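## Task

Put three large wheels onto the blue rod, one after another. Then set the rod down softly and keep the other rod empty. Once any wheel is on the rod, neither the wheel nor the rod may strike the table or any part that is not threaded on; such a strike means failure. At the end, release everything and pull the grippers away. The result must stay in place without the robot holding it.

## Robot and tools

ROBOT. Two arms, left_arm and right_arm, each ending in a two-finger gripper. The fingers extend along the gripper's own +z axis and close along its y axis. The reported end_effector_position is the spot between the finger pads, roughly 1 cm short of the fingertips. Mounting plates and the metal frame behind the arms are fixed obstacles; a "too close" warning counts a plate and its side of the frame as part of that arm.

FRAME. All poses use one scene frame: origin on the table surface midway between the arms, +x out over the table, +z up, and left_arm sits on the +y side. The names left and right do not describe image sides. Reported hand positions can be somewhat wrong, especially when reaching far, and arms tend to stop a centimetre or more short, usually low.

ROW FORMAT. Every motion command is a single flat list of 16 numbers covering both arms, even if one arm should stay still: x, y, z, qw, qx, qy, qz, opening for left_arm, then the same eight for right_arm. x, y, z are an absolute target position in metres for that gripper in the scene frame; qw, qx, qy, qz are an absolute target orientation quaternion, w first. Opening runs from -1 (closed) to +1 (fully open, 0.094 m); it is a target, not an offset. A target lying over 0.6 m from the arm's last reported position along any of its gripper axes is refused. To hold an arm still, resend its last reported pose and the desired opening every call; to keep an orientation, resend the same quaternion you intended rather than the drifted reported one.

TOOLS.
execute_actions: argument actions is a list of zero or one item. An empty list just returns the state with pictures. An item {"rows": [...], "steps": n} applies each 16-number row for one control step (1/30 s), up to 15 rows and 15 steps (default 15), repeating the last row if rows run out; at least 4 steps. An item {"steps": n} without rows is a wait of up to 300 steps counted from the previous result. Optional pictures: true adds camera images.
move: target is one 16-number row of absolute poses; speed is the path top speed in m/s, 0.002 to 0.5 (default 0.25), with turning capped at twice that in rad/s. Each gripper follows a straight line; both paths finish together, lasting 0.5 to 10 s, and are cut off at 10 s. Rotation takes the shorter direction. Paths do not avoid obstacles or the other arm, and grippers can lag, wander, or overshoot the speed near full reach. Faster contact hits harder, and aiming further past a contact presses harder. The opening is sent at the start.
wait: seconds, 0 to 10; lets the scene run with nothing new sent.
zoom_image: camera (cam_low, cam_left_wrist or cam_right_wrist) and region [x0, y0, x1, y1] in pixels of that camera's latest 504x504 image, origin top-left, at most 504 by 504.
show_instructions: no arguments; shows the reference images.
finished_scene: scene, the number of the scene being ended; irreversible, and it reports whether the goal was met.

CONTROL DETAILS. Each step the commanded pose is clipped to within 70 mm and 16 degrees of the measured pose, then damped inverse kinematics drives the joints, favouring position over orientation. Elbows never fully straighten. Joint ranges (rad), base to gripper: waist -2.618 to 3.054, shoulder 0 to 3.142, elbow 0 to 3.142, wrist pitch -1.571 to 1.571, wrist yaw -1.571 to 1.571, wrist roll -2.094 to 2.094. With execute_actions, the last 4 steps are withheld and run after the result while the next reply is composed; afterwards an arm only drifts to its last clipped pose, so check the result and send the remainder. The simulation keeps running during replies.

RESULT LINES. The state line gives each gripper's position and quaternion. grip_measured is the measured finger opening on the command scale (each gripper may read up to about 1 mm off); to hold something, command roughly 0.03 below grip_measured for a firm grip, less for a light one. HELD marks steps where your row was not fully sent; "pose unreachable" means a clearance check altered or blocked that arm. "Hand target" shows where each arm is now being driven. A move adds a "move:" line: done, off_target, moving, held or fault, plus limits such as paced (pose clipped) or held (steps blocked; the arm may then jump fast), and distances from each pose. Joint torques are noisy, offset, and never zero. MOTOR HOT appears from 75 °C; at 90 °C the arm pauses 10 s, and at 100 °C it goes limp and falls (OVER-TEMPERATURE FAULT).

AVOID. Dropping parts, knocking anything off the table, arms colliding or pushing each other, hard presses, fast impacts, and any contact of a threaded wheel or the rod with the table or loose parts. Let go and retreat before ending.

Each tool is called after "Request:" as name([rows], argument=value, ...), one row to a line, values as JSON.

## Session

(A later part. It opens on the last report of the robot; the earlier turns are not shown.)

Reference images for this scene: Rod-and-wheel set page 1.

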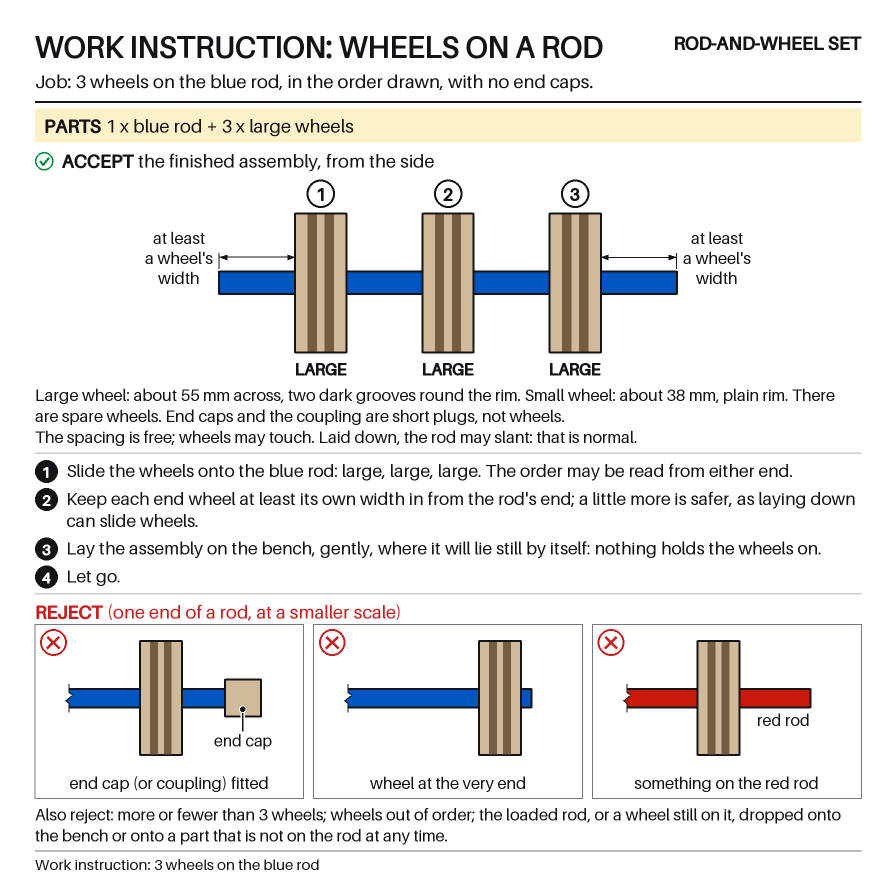

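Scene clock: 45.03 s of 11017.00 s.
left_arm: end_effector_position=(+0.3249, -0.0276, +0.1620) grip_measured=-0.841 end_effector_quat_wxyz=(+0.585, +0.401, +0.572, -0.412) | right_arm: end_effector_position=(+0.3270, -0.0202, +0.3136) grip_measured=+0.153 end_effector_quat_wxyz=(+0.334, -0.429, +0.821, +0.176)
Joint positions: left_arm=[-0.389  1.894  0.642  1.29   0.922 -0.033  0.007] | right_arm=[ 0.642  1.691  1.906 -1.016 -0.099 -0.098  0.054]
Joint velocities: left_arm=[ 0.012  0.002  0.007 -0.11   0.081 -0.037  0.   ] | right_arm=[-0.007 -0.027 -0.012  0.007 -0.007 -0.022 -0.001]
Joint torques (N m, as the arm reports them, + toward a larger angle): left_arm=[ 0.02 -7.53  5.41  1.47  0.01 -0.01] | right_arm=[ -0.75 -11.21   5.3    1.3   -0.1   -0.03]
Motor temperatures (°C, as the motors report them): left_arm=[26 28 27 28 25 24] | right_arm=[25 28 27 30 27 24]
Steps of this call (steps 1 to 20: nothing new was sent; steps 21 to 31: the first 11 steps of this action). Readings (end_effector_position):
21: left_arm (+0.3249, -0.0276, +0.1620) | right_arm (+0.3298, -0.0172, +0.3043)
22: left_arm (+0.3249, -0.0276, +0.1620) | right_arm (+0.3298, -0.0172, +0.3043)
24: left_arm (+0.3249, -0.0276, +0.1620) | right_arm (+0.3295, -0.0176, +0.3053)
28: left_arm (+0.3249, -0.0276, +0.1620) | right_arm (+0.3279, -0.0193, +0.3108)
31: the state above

Request:
execute_actions([
  {"rows": [
[0.3248,-0.0276,0.1625,0.586,0.4015,0.571,-0.4115,-0.875,0.3268,-0.0265,0.316,0.3359,-0.4273,0.8209,0.1748,0.12],
[0.3248,-0.0276,0.1625,0.586,0.4015,0.571,-0.4115,-0.875,0.3271,-0.027,0.314,0.3323,-0.4281,0.8224,0.1729,0.12],
[0.3248,-0.0276,0.1625,0.586,0.4015,0.571,-0.4115,-0.875,0.3274,-0.0275,0.312,0.3287,-0.4288,0.8238,0.1711,0.12],
[0.3248,-0.0276,0.1625,0.586,0.4015,0.571,-0.4115,-0.875,0.3277,-0.028,0.310,0.3251,-0.4296,0.8253,0.1692,0.12],
[0.3248,-0.0276,0.1625,0.586,0.4015,0.571,-0.4115,-0.875,0.328,-0.0285,0.308,0.3215,-0.4303,0.8267,0.1673,0.12]
], "steps": 15},
], pictures=true)

Request:
zoom_image(camera="cam_right_wrist", region=[190, 390, 300, 500])

Scene clock: 46.10 s of 11017.00 s.
left_arm: end_effector_position=(+0.3249, -0.0276, +0.1620) grip_measured=-0.841 end_effector_quat_wxyz=(+0.585, +0.401, +0.572, -0.412) | right_arm: end_effector_position=(+0.3269, -0.0244, +0.3110) grip_measured=+0.153 end_effector_quat_wxyz=(+0.328, -0.429, +0.824, +0.172)
Joint positions: left_arm=[-0.389  1.894  0.642  1.29   0.922 -0.033  0.007] | right_arm=[ 0.636  1.691  1.906 -1.033 -0.099 -0.102  0.054]
Joint velocities: left_arm=[-0.007  0.012  0.002  0.022 -0.066  0.022 -0.   ] | right_arm=[ 0.002 -0.007  0.002 -0.066 -0.051 -0.095  0.001]
Joint torques (N m, as the arm reports them, + toward a larger angle): left_arm=[ 0.02 -7.56  5.4   1.47  0.01 -0.02] | right_arm=[-0.87 -9.14  6.2   1.13 -0.05 -0.08]
Motor temperatures (°C, as the motors report them): left_arm=[26 28 27 28 25 24] | right_arm=[25 28 27 30 27 24]
Off your previous action's commanded pose (left_arm): 0.000 m, 0 deg at its last step (step 4 of this call).
Off your previous action's commanded pose (right_arm): 0.007 m, 1 deg at its last step (step 4 of this call).
Steps of this call (steps 1 to 4: the last 4 steps of your previous action; steps 5 to 21: nothing new was sent; steps 22 to 32: the first 11 steps of this action). Readings (end_effector_position):
22: left_arm (+0.3249, -0.0276, +0.1620) | right_arm (+0.3269, -0.0203, +0.3139)
23: left_arm (+0.3249, -0.0276, +0.1620) | right_arm (+0.3269, -0.0203, +0.3139)
25: left_arm (+0.3249, -0.0276, +0.1620) | right_arm (+0.3268, -0.0207, +0.3136)
29: left_arm (+0.3249, -0.0276, +0.1620) | right_arm (+0.3271, -0.0235, +0.3117)
32: the state above

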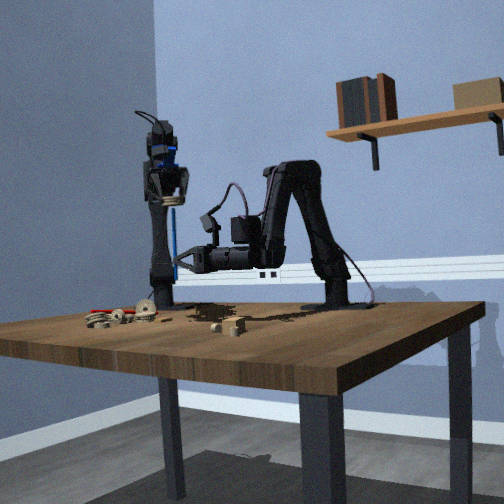

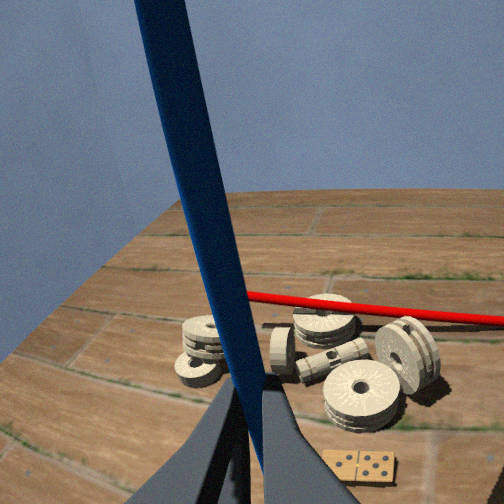

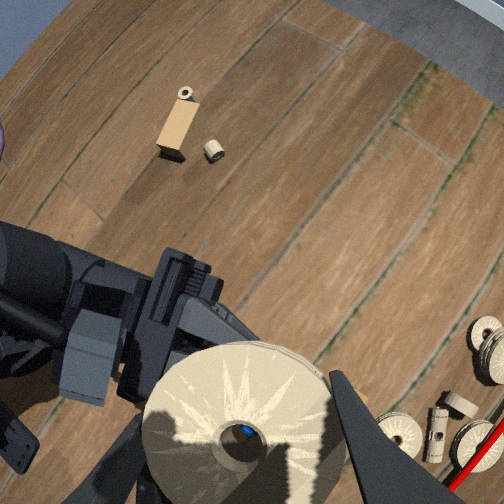

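Region (190, 390, 300, 500) of cam_right_wrist's 504x504 image, scaled by 4.582, with more detail than that image has.

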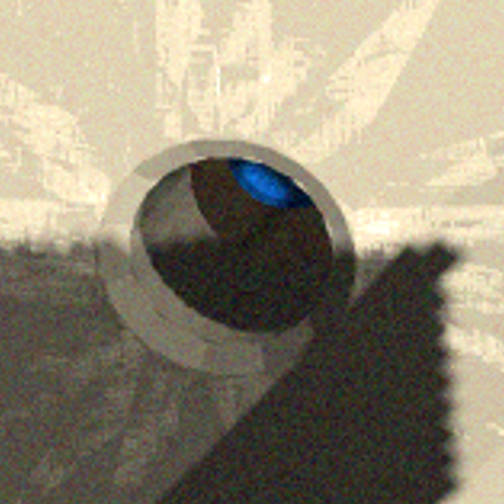

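Request:
execute_actions([
  {"rows": [
[0.3248,-0.0276,0.1625,0.586,0.4015,0.571,-0.4115,-0.875,0.3272,-0.028,0.3068,0.3215,-0.4303,0.8267,0.1673,0.12],
[0.3248,-0.0276,0.1625,0.586,0.4015,0.571,-0.4115,-0.875,0.3268,-0.028,0.3056,0.3215,-0.4303,0.8267,0.1673,0.12],
[0.3248,-0.0276,0.1625,0.586,0.4015,0.571,-0.4115,-0.875,0.3265,-0.028,0.3044,0.3215,-0.4303,0.8267,0.1673,0.12],
[0.3248,-0.0276,0.1625,0.586,0.4015,0.571,-0.4115,-0.875,0.3262,-0.028,0.3032,0.3215,-0.4303,0.8267,0.1673,0.12],
[0.3248,-0.0276,0.1625,0.586,0.4015,0.571,-0.4115,-0.875,0.326,-0.028,0.302,0.3215,-0.4303,0.8267,0.1673,0.12],
[0.3248,-0.0276,0.1625,0.586,0.4015,0.571,-0.4115,-0.875,0.326,-0.028,0.301,0.3215,-0.4303,0.8267,0.1673,0.12],
[0.3248,-0.0276,0.1625,0.586,0.4015,0.571,-0.4115,-0.875,0.326,-0.028,0.300,0.3215,-0.4303,0.8267,0.1673,0.12],
[0.3248,-0.0276,0.1625,0.586,0.4015,0.571,-0.4115,-0.875,0.326,-0.028,0.299,0.3215,-0.4303,0.8267,0.1673,0.12],
[0.3248,-0.0276,0.1625,0.586,0.4015,0.571,-0.4115,-0.875,0.326,-0.028,0.298,0.3215,-0.4303,0.8267,0.1673,0.12]
], "steps": 15},
], pictures=true)

Request:
zoom_image(camera="cam_right_wrist", region=[190, 390, 300, 500])

Scene clock: 46.90 s of 11017.00 s.
left_arm: end_effector_position=(+0.3249, -0.0276, +0.1620) grip_measured=-0.841 end_effector_quat_wxyz=(+0.585, +0.401, +0.572, -0.412) | right_arm: end_effector_position=(+0.3252, -0.0262, +0.2920) grip_measured=+0.153 end_effector_quat_wxyz=(+0.309, -0.432, +0.831, +0.165)
Joint positions: left_arm=[-0.389  1.894  0.642  1.29   0.922 -0.033  0.007] | right_arm=[ 0.636  1.691  1.854 -1.025 -0.099 -0.103  0.054]
Joint velocities: left_arm=[-0.002  0.017 -0.012 -0.007  0.037 -0.066 -0.001] | right_arm=[ 0.012 -0.007 -0.1    0.022 -0.022 -0.051 -0.   ]
Joint torques (N m, as the arm reports them, + toward a larger angle): left_arm=[-0.11 -7.56  5.51  1.47 -0.01 -0.03] | right_arm=[ -0.23 -11.4    5.53   1.31  -0.04  -0.02]
Motor temperatures (°C, as the motors report them): left_arm=[26 28 27 29 25 24] | right_arm=[25 28 27 30 27 24]
Off your previous action's commanded pose (left_arm): 0.000 m, 0 deg at its last step (step 4 of this call).
Off your previous action's commanded pose (right_arm): 0.005 m, 1 deg at its last step (step 4 of this call).
Steps of this call (steps 1 to 4: the last 4 steps of your previous action; steps 5 to 13: nothing new was sent; steps 14 to 24: the first 11 steps of this action). Readings (end_effector_position):
14: left_arm (+0.3249, -0.0276, +0.1620) | right_arm (+0.3265, -0.0248, +0.3104)
15: left_arm (+0.3249, -0.0276, +0.1620) | right_arm (+0.3265, -0.0248, +0.3104)
17: left_arm (+0.3249, -0.0276, +0.1620) | right_arm (+0.3265, -0.0248, +0.3094)
21: left_arm (+0.3249, -0.0276, +0.1620) | right_arm (+0.3256, -0.0258, +0.2989)
24: the state above

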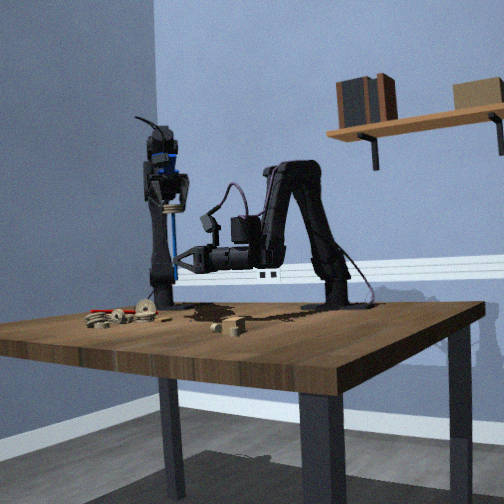

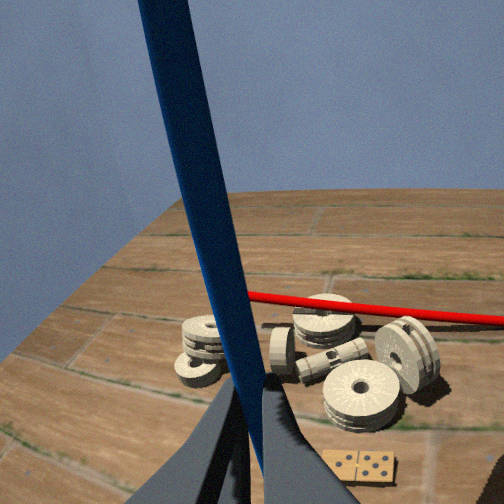

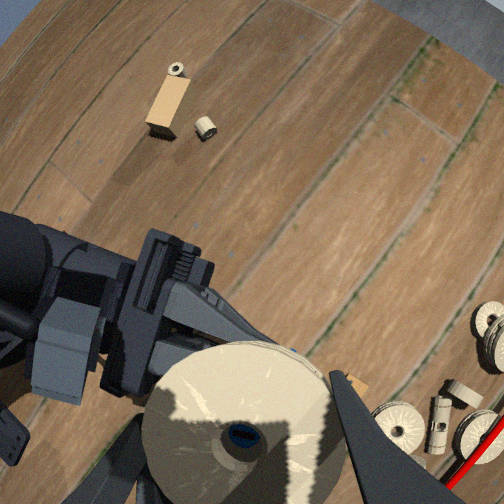

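Region (190, 390, 300, 500) of cam_right_wrist's 504x504 image, scaled by 4.582, with more detail than that image has.

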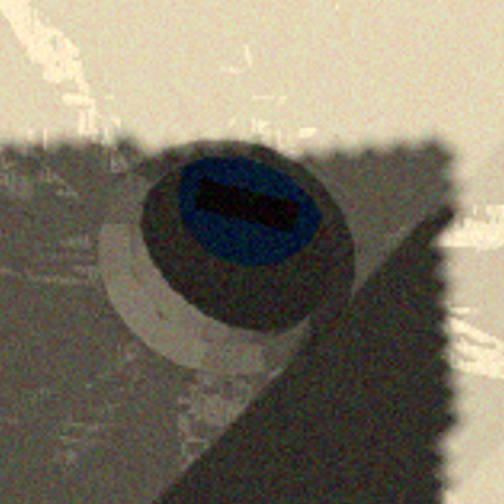

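Request:
execute_actions([
  {"rows": [
[0.3248,-0.0276,0.1625,0.586,0.4015,0.571,-0.4115,-0.875,0.3263,-0.0272,0.2965,0.3251,-0.4296,0.8253,0.1692,0.12],
[0.3248,-0.0276,0.1625,0.586,0.4015,0.571,-0.4115,-0.875,0.3266,-0.0264,0.295,0.3251,-0.4296,0.8253,0.1692,0.12],
[0.3248,-0.0276,0.1625,0.586,0.4015,0.571,-0.4115,-0.875,0.3269,-0.0256,0.293,0.3287,-0.4288,0.8238,0.1711,0.12],
[0.3248,-0.0276,0.1625,0.586,0.4015,0.571,-0.4115,-0.875,0.3272,-0.025,0.291,0.3287,-0.4288,0.8238,0.1711,0.12],
[0.3248,-0.0276,0.1625,0.586,0.4015,0.571,-0.4115,-0.875,0.3272,-0.0245,0.2885,0.3323,-0.4281,0.8224,0.1729,0.12],
[0.3248,-0.0276,0.1625,0.586,0.4015,0.571,-0.4115,-0.875,0.3272,-0.0245,0.286,0.3323,-0.4281,0.8224,0.1729,0.12],
[0.3248,-0.0276,0.1625,0.586,0.4015,0.571,-0.4115,-0.875,0.3272,-0.0245,0.283,0.3323,-0.4281,0.8224,0.1729,0.12],
[0.3248,-0.0276,0.1625,0.586,0.4015,0.571,-0.4115,-0.875,0.3272,-0.0245,0.280,0.3323,-0.4281,0.8224,0.1729,0.12],
[0.3248,-0.0276,0.1625,0.586,0.4015,0.571,-0.4115,-0.875,0.3272,-0.0245,0.277,0.3323,-0.4281,0.8224,0.1729,0.12],
[0.3248,-0.0276,0.1625,0.586,0.4015,0.571,-0.4115,-0.875,0.3272,-0.0245,0.274,0.3323,-0.4281,0.8224,0.1729,0.12],
[0.3248,-0.0276,0.1625,0.586,0.4015,0.571,-0.4115,-0.875,0.3272,-0.0245,0.271,0.3323,-0.4281,0.8224,0.1729,0.12],
[0.3248,-0.0276,0.1625,0.586,0.4015,0.571,-0.4115,-0.875,0.3272,-0.0245,0.268,0.3323,-0.4281,0.8224,0.1729,0.12],
[0.3248,-0.0276,0.1625,0.586,0.4015,0.571,-0.4115,-0.875,0.3272,-0.0245,0.265,0.3323,-0.4281,0.8224,0.1729,0.12],
[0.3248,-0.0276,0.1625,0.586,0.4015,0.571,-0.4115,-0.875,0.3272,-0.0245,0.262,0.3323,-0.4281,0.8224,0.1729,0.12],
[0.3248,-0.0276,0.1625,0.586,0.4015,0.571,-0.4115,-0.875,0.3272,-0.0245,0.259,0.3323,-0.4281,0.8224,0.1729,0.12]
], "steps": 15},
])

Request:
execute_actions([
  {"rows": [
[0.3248,-0.0276,0.1625,0.586,0.4015,0.571,-0.4115,-0.875,0.3272,-0.0245,0.256,0.3323,-0.4281,0.8224,0.1729,0.12],
[0.3248,-0.0276,0.1625,0.586,0.4015,0.571,-0.4115,-0.875,0.3272,-0.0245,0.253,0.3323,-0.4281,0.8224,0.1729,0.12],
[0.3248,-0.0276,0.1625,0.586,0.4015,0.571,-0.4115,-0.875,0.3272,-0.0245,0.250,0.3323,-0.4281,0.8224,0.1729,0.12],
[0.3248,-0.0276,0.1625,0.586,0.4015,0.571,-0.4115,-0.875,0.3272,-0.0245,0.247,0.3323,-0.4281,0.8224,0.1729,0.12],
[0.3248,-0.0276,0.1625,0.586,0.4015,0.571,-0.4115,-0.875,0.3272,-0.0245,0.244,0.3323,-0.4281,0.8224,0.1729,0.12],
[0.3248,-0.0276,0.1625,0.586,0.4015,0.571,-0.4115,-0.875,0.3272,-0.0245,0.2415,0.3323,-0.4281,0.8224,0.1729,0.12],
[0.3248,-0.0276,0.1625,0.586,0.4015,0.571,-0.4115,-0.875,0.3272,-0.0245,0.2395,0.3323,-0.4281,0.8224,0.1729,0.12],
[0.3248,-0.0276,0.1625,0.586,0.4015,0.571,-0.4115,-0.875,0.3272,-0.0245,0.238,0.3323,-0.4281,0.8224,0.1729,0.12]
], "steps": 15},
], pictures=true)

Request:
zoom_image(camera="cam_low", region=[125, 170, 245, 290])

Scene clock: 48.70 s of 11017.00 s.
left_arm: end_effector_position=(+0.3249, -0.0276, +0.1620) grip_measured=-0.841 end_effector_quat_wxyz=(+0.585, +0.401, +0.572, -0.412) | right_arm: end_effector_position=(+0.3253, -0.0261, +0.2654) grip_measured=+0.153 end_effector_quat_wxyz=(+0.309, -0.432, +0.831, +0.165)
Joint positions: left_arm=[-0.389  1.894  0.642  1.29   0.922 -0.033  0.007] | right_arm=[ 0.636  1.654  1.701 -0.909 -0.099 -0.103  0.054]
Joint velocities: left_arm=[ 0.007 -0.017  0.002 -0.051 -0.081 -0.007  0.   ] | right_arm=[ 0.007 -0.095 -0.486  0.359  0.007 -0.051  0.   ]
Joint torques (N m, as the arm reports them, + toward a larger angle): left_arm=[ 0.01 -7.6   5.4   1.48  0.07 -0.01] | right_arm=[ -0.07 -11.78   5.52   1.21   0.02   0.04]
Motor temperatures (°C, as the motors report them): left_arm=[26 28 27 29 25 24] | right_arm=[25 29 27 30 27 24]
Off your previous action's commanded pose (left_arm): 0.000 m, 0 deg at its last step (step 4 of this call).
Off your previous action's commanded pose (right_arm): 0.007 m, 2 deg at its last step (step 4 of this call).
Steps of this call (steps 1 to 4: the last 4 steps of your previous action; steps 5 to 43: nothing new was sent; steps 44 to 54: the first 11 steps of this action). Readings (end_effector_position):
44: left_arm (+0.3249, -0.0276, +0.1620) | right_arm (+0.3258, -0.0256, +0.2912)
45: left_arm (+0.3249, -0.0276, +0.1620) | right_arm (+0.3259, -0.0254, +0.2906)
47: left_arm (+0.3249, -0.0276, +0.1620) | right_arm (+0.3260, -0.0254, +0.2876)
51: left_arm (+0.3249, -0.0276, +0.1620) | right_arm (+0.3252, -0.0262, +0.2756)
54: the state above

Scene clock: 49.20 s of 11017.00 s.
left_arm: end_effector_position=(+0.3249, -0.0276, +0.1620) grip_measured=-0.841 end_effector_quat_wxyz=(+0.585, +0.401, +0.572, -0.412) | right_arm: end_effector_position=(+0.3254, -0.0260, +0.2256) grip_measured=+0.153 end_effector_quat_wxyz=(+0.309, -0.432, +0.831, +0.165)
Joint positions: left_arm=[-0.389  1.894  0.642  1.29   0.922 -0.033  0.007] | right_arm=[ 0.636  1.622  1.507 -0.746 -0.099 -0.103  0.054]
Joint velocities: left_arm=[-0.002  0.007 -0.002 -0.037 -0.051 -0.051  0.   ] | right_arm=[ 0.002 -0.002 -0.09   0.125  0.051  0.081 -0.001]
Joint torques (N m, as the arm reports them, + toward a larger angle): left_arm=[ 0.   -7.51  5.45  1.47  0.02 -0.02] | right_arm=[ -0.05 -12.01   6.21   1.39  -0.04   0.03]
Motor temperatures (°C, as the motors report them): left_arm=[26 28 27 29 25 24] | right_arm=[25 29 27 30 27 24]
Off your previous action's commanded pose (left_arm): 0.000 m, 0 deg at its last step (step 4 of this call).
Off your previous action's commanded pose (right_arm): 0.007 m, 3 deg at its last step (step 4 of this call).
Steps of this call (steps 1 to 4: the last 4 steps of your previous action; steps 5 to 15: the first 11 steps of this action). Readings (end_effector_position):
5: left_arm (+0.3249, -0.0276, +0.1620) | right_arm (+0.3252, -0.0262, +0.2497)
6: left_arm (+0.3249, -0.0276, +0.1620) | right_arm (+0.3253, -0.0261, +0.2469)
8: left_arm (+0.3249, -0.0276, +0.1620) | right_arm (+0.3253, -0.0261, +0.2414)
12: left_arm (+0.3249, -0.0276, +0.1620) | right_arm (+0.3253, -0.0261, +0.2304)
15: the state above

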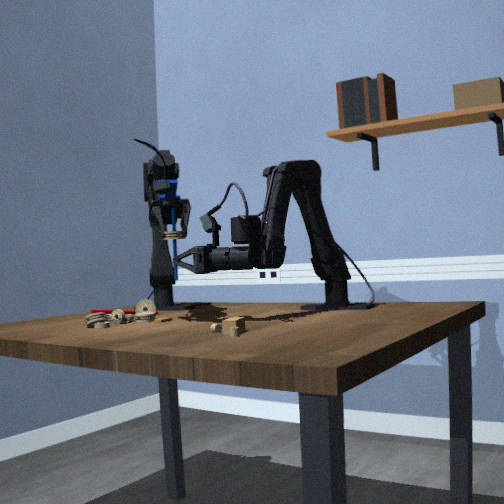

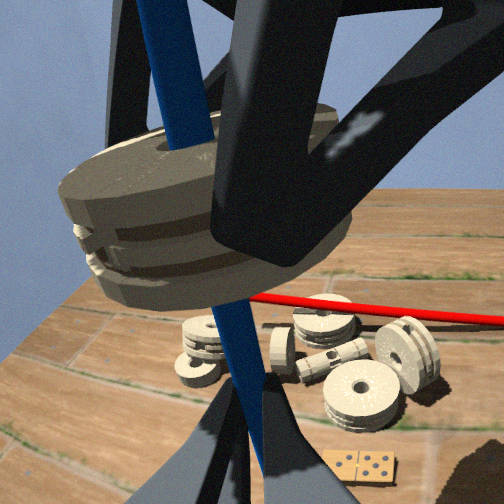

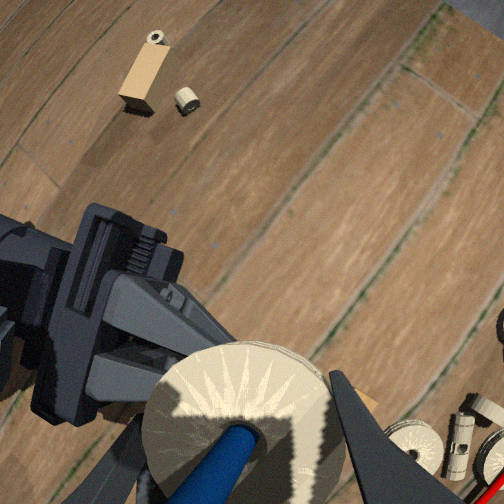

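Region (125, 170, 245, 290) of cam_low's 504x504 image, scaled by 4.200, with more detail than that image has.

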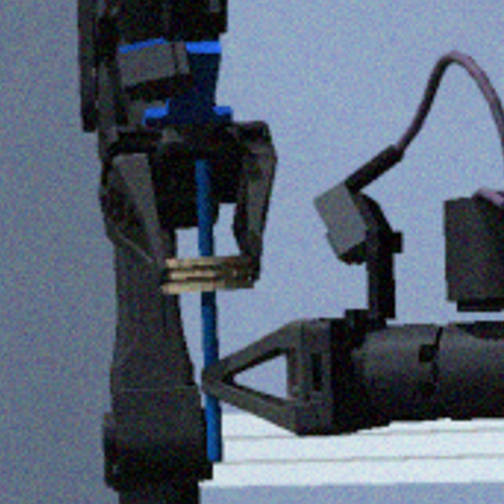

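Request:
execute_actions(actions=[])

Scene clock: 50.30 s of 11017.00 s.
left_arm: end_effector_position=(+0.3249, -0.0276, +0.1620) grip_measured=-0.841 end_effector_quat_wxyz=(+0.585, +0.401, +0.572, -0.412) | right_arm: end_effector_position=(+0.3270, -0.0243, +0.2267) grip_measured=+0.153 end_effector_quat_wxyz=(+0.314, -0.431, +0.829, +0.167)
Joint positions: left_arm=[-0.389  1.894  0.642  1.29   0.922 -0.033  0.007] | right_arm=[ 0.636  1.622  1.503 -0.73  -0.099 -0.103  0.054]
Joint velocities: left_arm=[-0.022 -0.012  0.002 -0.007 -0.007  0.037  0.   ] | right_arm=[ 0.002 -0.002  0.002 -0.037 -0.007 -0.081  0.001]
Joint torques (N m, as the arm reports them, + toward a larger angle): left_arm=[ 0.   -7.55  5.42  1.47  0.01 -0.02] | right_arm=[ -0.09 -12.29   5.86   1.43  -0.06   0.01]
Motor temperatures (°C, as the motors report them): left_arm=[26 28 27 29 25 24] | right_arm=[25 29 27 30 27 24]
Hand target (left_arm): +0.325, -0.028, +0.163; +0.586, +0.402, +0.571, -0.411
Hand target (right_arm): +0.327, -0.025, +0.238; +0.332, -0.428, +0.822, +0.172
Off the commanded pose (left_arm): 0.000 m, 0 deg.
Off the commanded pose (right_arm): 0.011 m, 2 deg.
Kept back: nothing.
Steps of this call (steps 1 to 4: the last 4 steps of your previous action; steps 5 to 33: nothing new was sent). Readings (end_effector_position):
1: left_arm (+0.3249, -0.0276, +0.1620) | right_arm (+0.3255, -0.0259, +0.2251)
2: left_arm (+0.3249, -0.0276, +0.1620) | right_arm (+0.3257, -0.0257, +0.2250)
4: left_arm (+0.3249, -0.0276, +0.1620) | right_arm (+0.3263, -0.0250, +0.2258)
8: left_arm (+0.3249, -0.0276, +0.1620) | right_arm (+0.3270, -0.0243, +0.2267)
33: the state above

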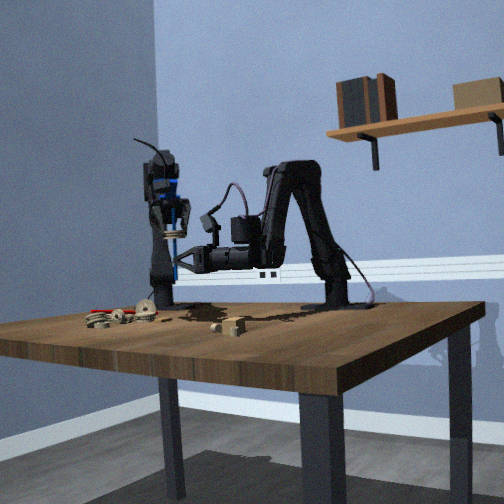

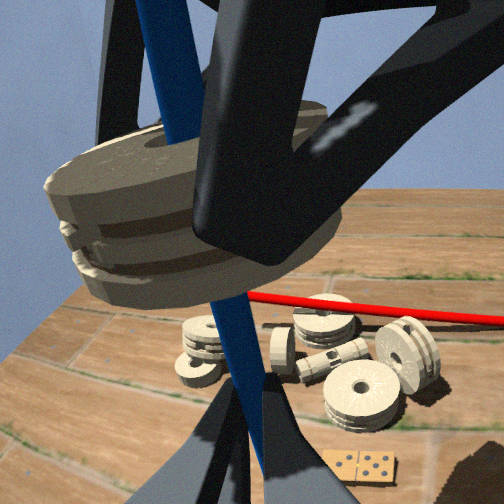

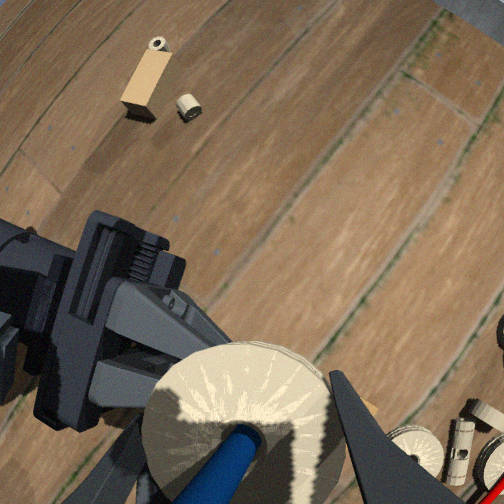

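Request:
execute_actions([
  {"rows": [[0.3248,-0.0276,0.1625,0.586,0.4015,0.571,-0.4115,-0.875,0.3272,-0.0245,0.234,0.3323,-0.4281,0.8224,0.1729,0.12],[0.3248,-0.0276,0.1625,0.586,0.4015,0.571,-0.4115,-0.875,0.3272,-0.0245,0.231,0.3323,-0.4281,0.8224,0.1729,0.12],[0.3248,-0.0276,0.1625,0.586,0.4015,0.571,-0.4115,-0.875,0.3272,-0.0245,0.229,0.3323,-0.4281,0.8224,0.1729,0.12],[0.3248,-0.0276,0.1625,0.586,0.4015,0.571,-0.4115,-0.875,0.3272,-0.0245,0.227,0.3323,-0.4281,0.8224,0.1729,0.12],[0.3248,-0.0276,0.1625,0.586,0.4015,0.571,-0.4115,-0.875,0.3272,-0.0245,0.225,0.3323,-0.4281,0.8224,0.1729,0.12],[0.3248,-0.0276,0.1625,0.586,0.4015,0.571,-0.4115,-0.875,0.3272,-0.0245,0.223,0.3323,-0.4281,0.8224,0.1729,0.12],[0.3248,-0.0276,0.1625,0.586,0.4015,0.571,-0.4115,-0.875,0.3272,-0.0245,0.2215,0.3323,-0.4281,0.8224,0.1729,0.12],[0.3248,-0.0276,0.1625,0.586,0.4015,0.571,-0.4115,-0.875,0.3272,-0.0245,0.220,0.3323,-0.4281,0.8224,0.1729,0.12]], "steps": 15},
], pictures=true)

Scene clock: 51.03 s of 11017.00 s.
left_arm: end_effector_position=(+0.3249, -0.0276, +0.1620) grip_measured=-0.841 end_effector_quat_wxyz=(+0.585, +0.401, +0.572, -0.412) | right_arm: end_effector_position=(+0.3253, -0.0261, +0.2089) grip_measured=+0.153 end_effector_quat_wxyz=(+0.311, -0.431, +0.831, +0.166)
Joint positions: left_arm=[-0.389  1.894  0.642  1.29   0.922 -0.033  0.007] | right_arm=[ 0.636  1.612  1.426 -0.67  -0.099 -0.103  0.054]
Joint velocities: left_arm=[ 0.007 -0.017  0.002  0.037 -0.022  0.051  0.001] | right_arm=[-0.012 -0.007 -0.081  0.125  0.007  0.051  0.   ]
Joint torques (N m, as the arm reports them, + toward a larger angle): left_arm=[ 0.02 -7.69  5.27  1.47  0.01 -0.02] | right_arm=[ -0.08 -11.54   6.22   1.44  -0.02  -0.02]
Motor temperatures (°C, as the motors report them): left_arm=[26 28 27 29 25 24] | right_arm=[25 29 27 31 27 24]
Steps of this call (steps 1 to 11: nothing new was sent; steps 12 to 22: the first 11 steps of this action). Readings (end_effector_position):
12: left_arm (+0.3249, -0.0276, +0.1620) | right_arm (+0.3272, -0.0241, +0.2266)
13: left_arm (+0.3249, -0.0276, +0.1620) | right_arm (+0.3272, -0.0241, +0.2261)
15: left_arm (+0.3249, -0.0276, +0.1620) | right_arm (+0.3268, -0.0245, +0.2235)
19: left_arm (+0.3249, -0.0276, +0.1620) | right_arm (+0.3259, -0.0254, +0.2141)
22: the state above

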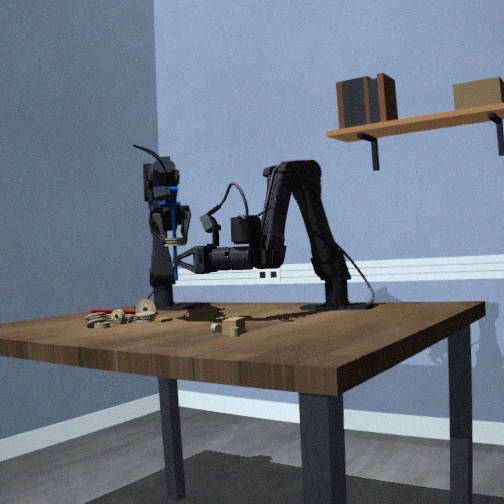

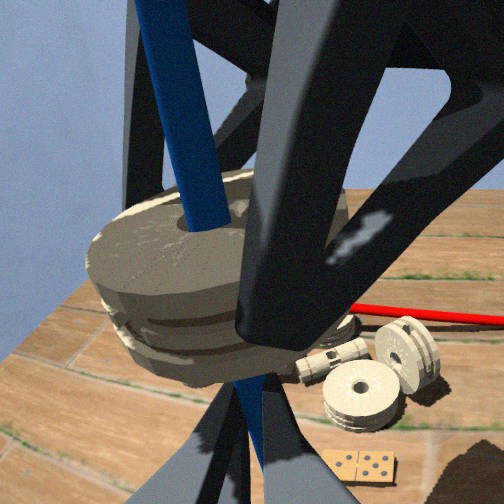

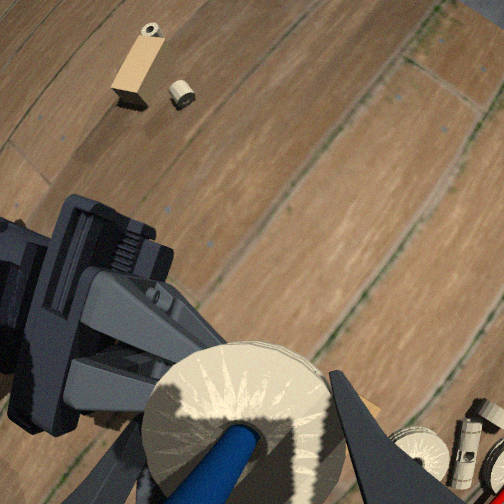

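Request:
zoom_image(camera="cam_low", region=[125, 170, 245, 290])

Region (125, 170, 245, 290) of cam_low's 504x504 image, scaled by 4.200, with more detail than that image has.

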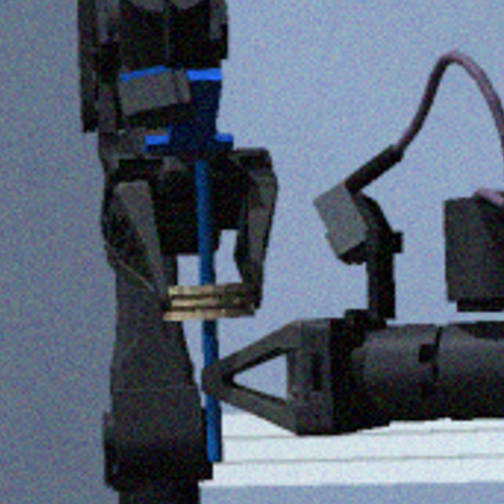

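Request:
execute_actions([
  {"rows": [[0.3248,-0.0276,0.1625,0.586,0.4015,0.571,-0.4115,-0.875,0.3272,-0.0245,0.218,0.3323,-0.4281,0.8224,0.1729,0.12],[0.3248,-0.0276,0.1625,0.586,0.4015,0.571,-0.4115,-0.875,0.3272,-0.0245,0.2165,0.3323,-0.4281,0.8224,0.1729,0.12],[0.3248,-0.0276,0.1625,0.586,0.4015,0.571,-0.4115,-0.875,0.3272,-0.0245,0.215,0.3323,-0.4281,0.8224,0.1729,0.12],[0.3248,-0.0276,0.1625,0.586,0.4015,0.571,-0.4115,-0.875,0.3272,-0.0245,0.2135,0.3323,-0.4281,0.8224,0.1729,0.12],[0.3248,-0.0276,0.1625,0.586,0.4015,0.571,-0.4115,-0.875,0.3272,-0.0245,0.212,0.3323,-0.4281,0.8224,0.1729,0.12],[0.3248,-0.0276,0.1625,0.586,0.4015,0.571,-0.4115,-0.875,0.3272,-0.0245,0.211,0.3323,-0.4281,0.8224,0.1729,0.12]], "steps": 15},
], pictures=true)

Request:
zoom_image(camera="cam_low", region=[145, 200, 225, 280])

Scene clock: 52.03 s of 11017.00 s.
left_arm: end_effector_position=(+0.3249, -0.0276, +0.1620) grip_measured=-0.841 end_effector_quat_wxyz=(+0.585, +0.401, +0.572, -0.412) | right_arm: end_effector_position=(+0.3261, -0.0253, +0.2013) grip_measured=+0.153 end_effector_quat_wxyz=(+0.314, -0.431, +0.829, +0.167)
Joint positions: left_arm=[-0.389  1.894  0.642  1.29   0.922 -0.033  0.007] | right_arm=[ 0.636  1.61   1.388 -0.627 -0.099 -0.103  0.054]
Joint velocities: left_arm=[-0.007  0.002  0.007 -0.022  0.051 -0.022  0.   ] | right_arm=[ 0.002 -0.012 -0.012  0.037  0.037  0.051 -0.   ]
Joint torques (N m, as the arm reports them, + toward a larger angle): left_arm=[ 0.   -7.4   5.55  1.42  0.03 -0.02] | right_arm=[  0.02 -11.46   5.85   1.47  -0.03   0.05]
Motor temperatures (°C, as the motors report them): left_arm=[26 28 27 29 25 24] | right_arm=[25 29 27 31 27 24]
Off your previous action's commanded pose (left_arm): 0.000 m, 0 deg at its last step (step 4 of this call).
Off your previous action's commanded pose (right_arm): 0.010 m, 2 deg at its last step (step 4 of this call).
Steps of this call (steps 1 to 4: the last 4 steps of your previous action; steps 5 to 19: nothing new was sent; steps 20 to 30: the first 11 steps of this action). Readings (end_effector_position):
20: left_arm (+0.3249, -0.0276, +0.1620) | right_arm (+0.3271, -0.0241, +0.2109)
21: left_arm (+0.3249, -0.0276, +0.1620) | right_arm (+0.3272, -0.0241, +0.2105)
23: left_arm (+0.3249, -0.0276, +0.1620) | right_arm (+0.3271, -0.0242, +0.2090)
27: left_arm (+0.3249, -0.0276, +0.1620) | right_arm (+0.3264, -0.0250, +0.2030)
30: the state above

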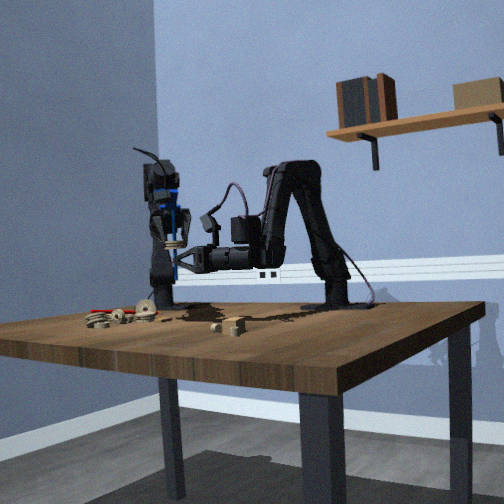

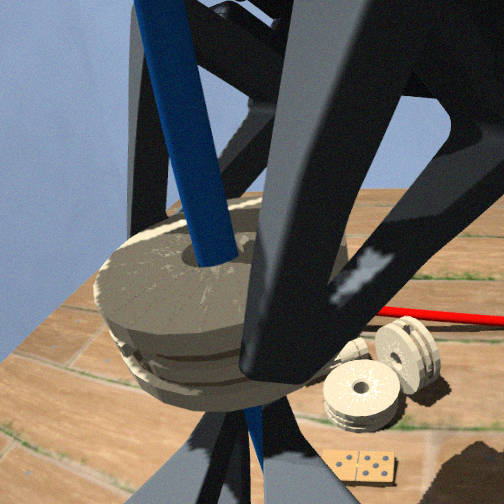

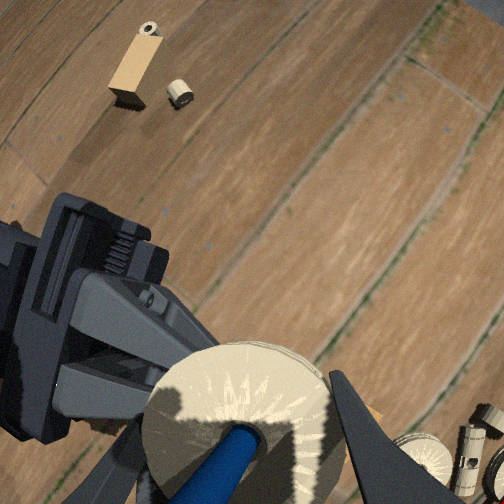

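Region (145, 200, 225, 280) of cam_low's 504x504 image, scaled by 6.300, with more detail than that image has.

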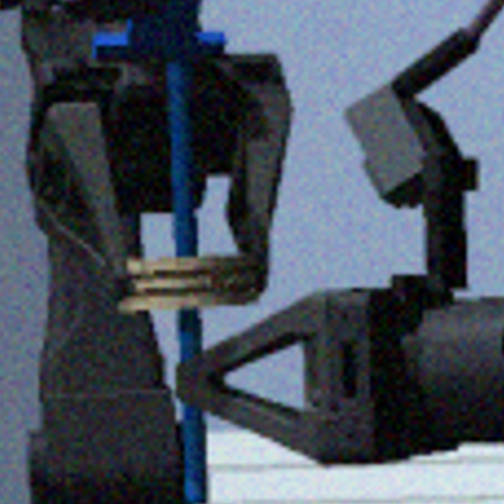

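Request:
execute_actions([
  {"rows": [[0.3248,-0.0276,0.1625,0.586,0.4015,0.571,-0.4115,-0.875,0.3272,-0.0245,0.2095,0.3323,-0.4281,0.8224,0.1729,0.12],[0.3248,-0.0276,0.1625,0.586,0.4015,0.571,-0.4115,-0.875,0.3272,-0.0245,0.208,0.3323,-0.4281,0.8224,0.1729,0.12],[0.3248,-0.0276,0.1625,0.586,0.4015,0.571,-0.4115,-0.875,0.3272,-0.0245,0.207,0.3323,-0.4281,0.8224,0.1729,0.12],[0.3248,-0.0276,0.1625,0.586,0.4015,0.571,-0.4115,-0.875,0.3272,-0.0245,0.206,0.3323,-0.4281,0.8224,0.1729,0.12],[0.3248,-0.0276,0.1625,0.586,0.4015,0.571,-0.4115,-0.875,0.3272,-0.0245,0.2055,0.3323,-0.4281,0.8224,0.1729,0.12],[0.3248,-0.0276,0.1625,0.586,0.4015,0.571,-0.4115,-0.875,0.3272,-0.0245,0.2055,0.3323,-0.4281,0.8224,0.1729,0.12],[0.3248,-0.0276,0.1625,0.586,0.4015,0.571,-0.4115,-0.875,0.3272,-0.0245,0.2055,0.3323,-0.4281,0.8224,0.1729,0.13],[0.3248,-0.0276,0.1625,0.586,0.4015,0.571,-0.4115,-0.875,0.3272,-0.0245,0.2055,0.3323,-0.4281,0.8224,0.1729,0.14],[0.3248,-0.0276,0.1625,0.586,0.4015,0.571,-0.4115,-0.875,0.3272,-0.0245,0.2055,0.3323,-0.4281,0.8224,0.1729,0.148],[0.3248,-0.0276,0.1625,0.586,0.4015,0.571,-0.4115,-0.875,0.3272,-0.0245,0.2055,0.3323,-0.4281,0.8224,0.1729,0.153],[0.3248,-0.0276,0.1625,0.586,0.4015,0.571,-0.4115,-0.875,0.3272,-0.0245,0.2055,0.3323,-0.4281,0.8224,0.1729,0.158],[0.3248,-0.0276,0.1625,0.586,0.4015,0.571,-0.4115,-0.875,0.3272,-0.0245,0.2055,0.3323,-0.4281,0.8224,0.1729,0.165],[0.3248,-0.0276,0.1625,0.586,0.4015,0.571,-0.4115,-0.875,0.3272,-0.0245,0.2055,0.3323,-0.4281,0.8224,0.1729,0.175],[0.3248,-0.0276,0.1625,0.586,0.4015,0.571,-0.4115,-0.875,0.3272,-0.0245,0.2055,0.3323,-0.4281,0.8224,0.1729,0.19],[0.3248,-0.0276,0.1625,0.586,0.4015,0.571,-0.4115,-0.875,0.3272,-0.0245,0.2055,0.3323,-0.4281,0.8224,0.1729,0.22]], "steps": 15},
])

Request:
execute_actions([
  {"rows": [[0.3248,-0.0276,0.1625,0.586,0.4015,0.571,-0.4115,-0.875,0.3272,-0.0245,0.2055,0.3323,-0.4281,0.8224,0.1729,0.26],[0.3248,-0.0276,0.1625,0.586,0.4015,0.571,-0.4115,-0.875,0.3272,-0.0245,0.2055,0.3323,-0.4281,0.8224,0.1729,0.30]], "steps": 8},
], pictures=true)

Scene clock: 58.07 s of 11017.00 s.
left_arm: end_effector_position=(+0.3249, -0.0276, +0.1620) grip_measured=-0.841 end_effector_quat_wxyz=(+0.585, +0.401, +0.572, -0.412) | right_arm: end_effector_position=(+0.3266, -0.0247, +0.1966) grip_measured=+0.166 end_effector_quat_wxyz=(+0.316, -0.431, +0.829, +0.168)
Joint positions: left_arm=[-0.389  1.894  0.642  1.29   0.922 -0.033  0.007] | right_arm=[ 0.636  1.61   1.367 -0.602 -0.099 -0.103  0.055]
Joint velocities: left_arm=[-0.002 -0.007 -0.012  0.022  0.037 -0.022  0.   ] | right_arm=[-0.017  0.017 -0.012 -0.007 -0.007  0.007  0.003]
Joint torques (N m, as the arm reports them, + toward a larger angle): left_arm=[ 0.08 -7.48  5.38  1.47  0.   -0.02] | right_arm=[  0.1  -11.59   5.77   1.45  -0.01   0.02]
Motor temperatures (°C, as the motors report them): left_arm=[26 28 26 30 25 24] | right_arm=[25 29 27 31 27 24]
Off your previous action's commanded pose (left_arm): 0.000 m, 0 deg at its last step (step 4 of this call).
Off your previous action's commanded pose (right_arm): 0.009 m, 2 deg at its last step (step 4 of this call).
Steps of this call (steps 1 to 4: the last 4 steps of your previous action; steps 5 to 90: nothing new was sent; then 2.67 s passed at rest; steps 91 to 101: the first 11 steps of this action). Readings (end_effector_position):
91: left_arm (+0.3249, -0.0276, +0.1620) | right_arm (+0.3271, -0.0242, +0.2026)
92: left_arm (+0.3249, -0.0276, +0.1620) | right_arm (+0.3272, -0.0241, +0.2024)
94: left_arm (+0.3249, -0.0276, +0.1620) | right_arm (+0.3272, -0.0241, +0.2010)
98: left_arm (+0.3249, -0.0276, +0.1620) | right_arm (+0.3265, -0.0248, +0.1968)
101: the state above

Scene clock: 58.33 s of 11017.00 s.
left_arm: end_effector_position=(+0.3249, -0.0276, +0.1620) grip_measured=-0.841 end_effector_quat_wxyz=(+0.585, +0.401, +0.572, -0.412) | right_arm: end_effector_position=(+0.3277, -0.0236, +0.1979) grip_measured=+0.297 end_effector_quat_wxyz=(+0.320, -0.430, +0.827, +0.169)
Joint positions: left_arm=[-0.389  1.894  0.642  1.29   0.922 -0.033  0.007] | right_arm=[ 0.636  1.61   1.367 -0.593 -0.099 -0.103  0.061]
Joint velocities: left_arm=[-0.012 -0.007 -0.002 -0.037 -0.095 -0.007 -0.   ] | right_arm=[-0.012 -0.012 -0.007  0.037 -0.066 -0.051  0.001]
Joint torques (N m, as the arm reports them, + toward a larger angle): left_arm=[ 0.03 -7.7   5.28  1.46 -0.01 -0.02] | right_arm=[ -0.09 -11.47   5.93   1.35  -0.04   0.06]
Motor temperatures (°C, as the motors report them): left_arm=[26 28 26 30 25 24] | right_arm=[25 29 27 31 27 24]
Off your previous action's commanded pose (left_arm): 0.000 m, 0 deg at its last step (step 4 of this call).
Off your previous action's commanded pose (right_arm): 0.008 m, 2 deg at its last step (step 4 of this call).
Steps of this call (steps 1 to 4: the last 4 steps of your previous action; steps 5 to 8: the first 4 steps of this action). Readings (end_effector_position):
5: left_arm (+0.3249, -0.0276, +0.1620) | right_arm (+0.3272, -0.0240, +0.1974)
6: left_arm (+0.3249, -0.0276, +0.1620) | right_arm (+0.3274, -0.0239, +0.1976)
8: the state above

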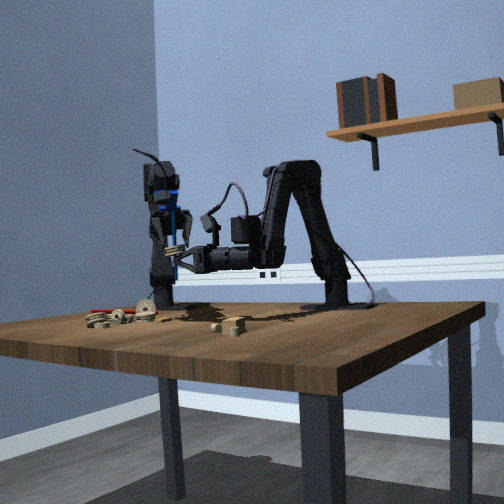

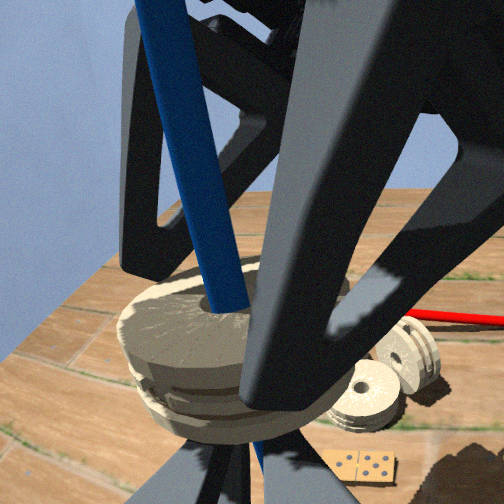

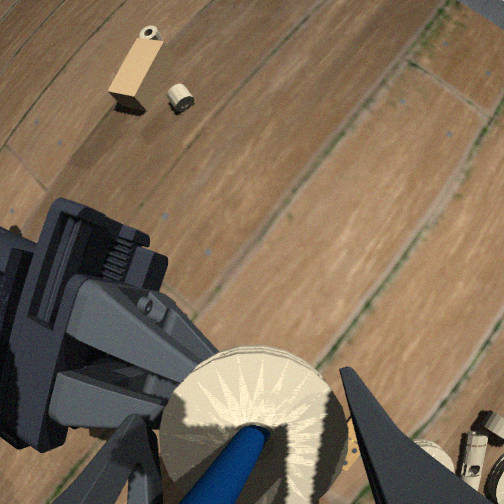

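Request:
move(target=[0.3248,-0.0276,0.1625,0.586,0.4015,0.571,-0.4115,-0.875,0.283,-0.088,0.255,0.3323,-0.4281,0.8224,0.1729,0.32], speed=0.2)

Request:
move(target=[0.3248,-0.0276,0.1625,0.586,0.4015,0.571,-0.4115,-0.875,0.291,-0.192,0.115,-0.0842,-0.2578,0.9622,-0.0226,0.5], speed=0.35)

Scene clock: 61.73 s of 11017.00 s.
left_arm: end_effector_position=(+0.3249, -0.0276, +0.1620) grip_measured=-0.841 end_effector_quat_wxyz=(+0.585, +0.401, +0.572, -0.412) | right_arm: end_effector_position=(+0.2866, -0.0822, +0.2597) grip_measured=+0.318 end_effector_quat_wxyz=(+0.341, -0.426, +0.820, +0.174)
Joint positions: left_arm=[-0.389  1.894  0.642  1.29   0.922 -0.033  0.007] | right_arm=[ 0.599  1.337  1.339 -0.795 -0.119 -0.127  0.062]
Joint velocities: left_arm=[-0.002  0.012  0.007 -0.022 -0.037 -0.022 -0.   ] | right_arm=[-0.002  0.007 -0.012  0.022  0.022 -0.037 -0.   ]
Joint torques (N m, as the arm reports them, + toward a larger angle): left_arm=[ 0.01 -7.56  5.4   1.47  0.01 -0.01] | right_arm=[-0.96 -6.66  5.9   1.12 -0.18 -0.06]
Motor temperatures (°C, as the motors report them): left_arm=[26 28 26 30 25 24] | right_arm=[25 29 27 31 27 24]
Hand target (left_arm): +0.325, -0.028, +0.163; +0.586, +0.402, +0.571, -0.411
Hand target (right_arm): +0.284, -0.087, +0.256; +0.332, -0.428, +0.822, +0.173
Off your previous action's commanded pose (left_arm): 0.000 m, 0 deg at its last step (step 4 of this call).
Off your previous action's commanded pose (right_arm): 0.007 m, 2 deg at its last step (step 4 of this call).
Off the commanded pose (left_arm): 0.000 m, 0 deg.
Off the commanded pose (right_arm): 0.008 m, 1 deg.
Kept back: nothing.
move: done

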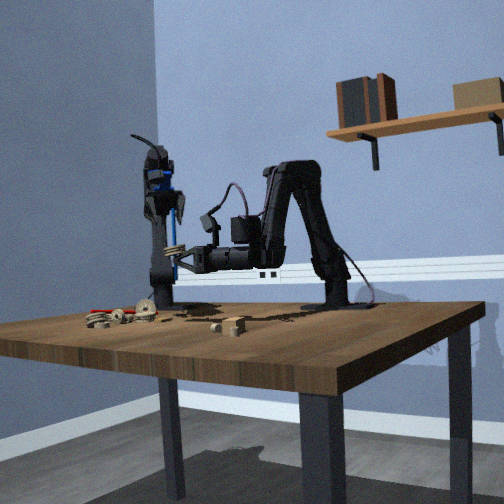

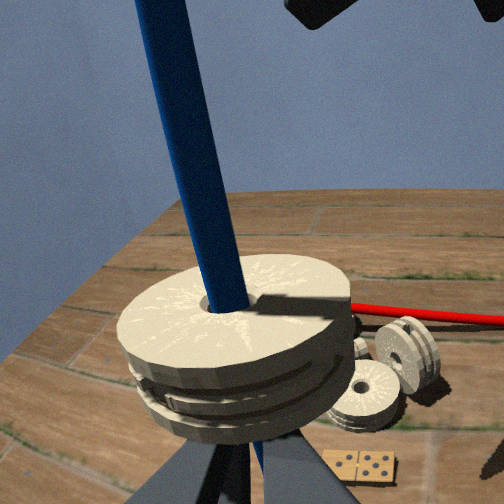

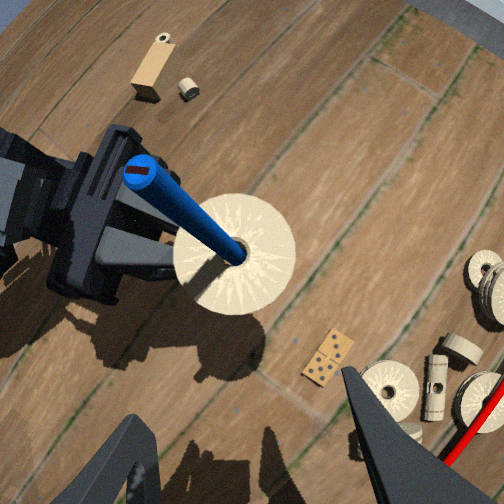

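Scene clock: 63.83 s of 11017.00 s.
left_arm: end_effector_position=(+0.3249, -0.0276, +0.1620) grip_measured=-0.841 end_effector_quat_wxyz=(+0.585, +0.401, +0.572, -0.412) | right_arm: end_effector_position=(+0.2838, -0.1918, +0.1099) grip_measured=+0.498 end_effector_quat_wxyz=(-0.095, -0.259, +0.961, -0.011)
Joint positions: left_arm=[-0.389  1.894  0.642  1.29   0.922 -0.033  0.007] | right_arm=[ 0.396  1.868  1.559 -1.449 -0.037  0.048  0.07 ]
Joint velocities: left_arm=[ 0.012  0.007 -0.002 -0.081  0.022 -0.037 -0.   ] | right_arm=[-0.012 -0.002 -0.002  0.081 -0.081  0.037  0.001]
Joint torques (N m, as the arm reports them, + toward a larger angle): left_arm=[-0.01 -7.54  5.41  1.47  0.01 -0.02] | right_arm=[ -0.74 -10.16   7.56  -0.42   0.12   0.07]
Motor temperatures (°C, as the motors report them): left_arm=[26 28 26 30 25 24] | right_arm=[25 29 27 31 27 24]
Hand target (left_arm): +0.325, -0.028, +0.163; +0.586, +0.402, +0.571, -0.411
Hand target (right_arm): +0.290, -0.193, +0.116; -0.086, -0.253, +0.964, -0.015
Off the commanded pose (left_arm): 0.000 m, 0 deg.
Off the commanded pose (right_arm): 0.009 m, 2 deg.
Kept back: nothing.
move: done

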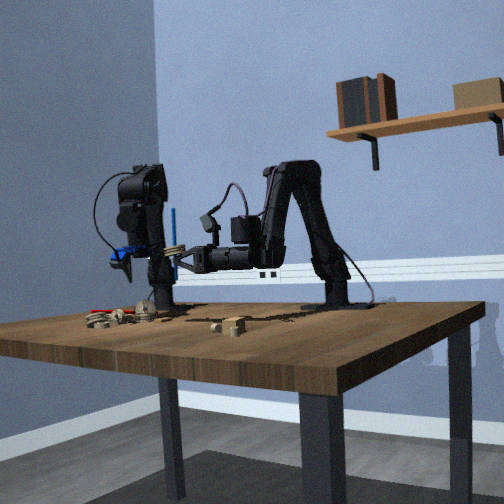

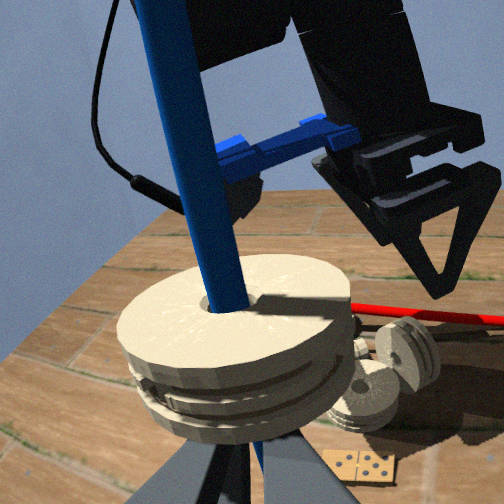

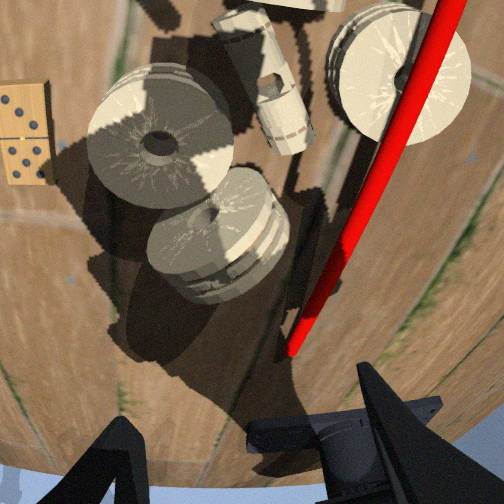

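Request:
zoom_image(camera="cam_right_wrist", region=[80, 60, 332, 312])

Region (80, 60, 332, 312) of cam_right_wrist's 504x504 image, scaled by 2.000, with more detail than that image has.

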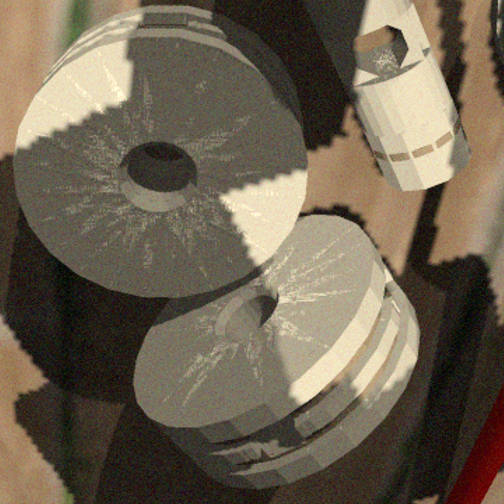

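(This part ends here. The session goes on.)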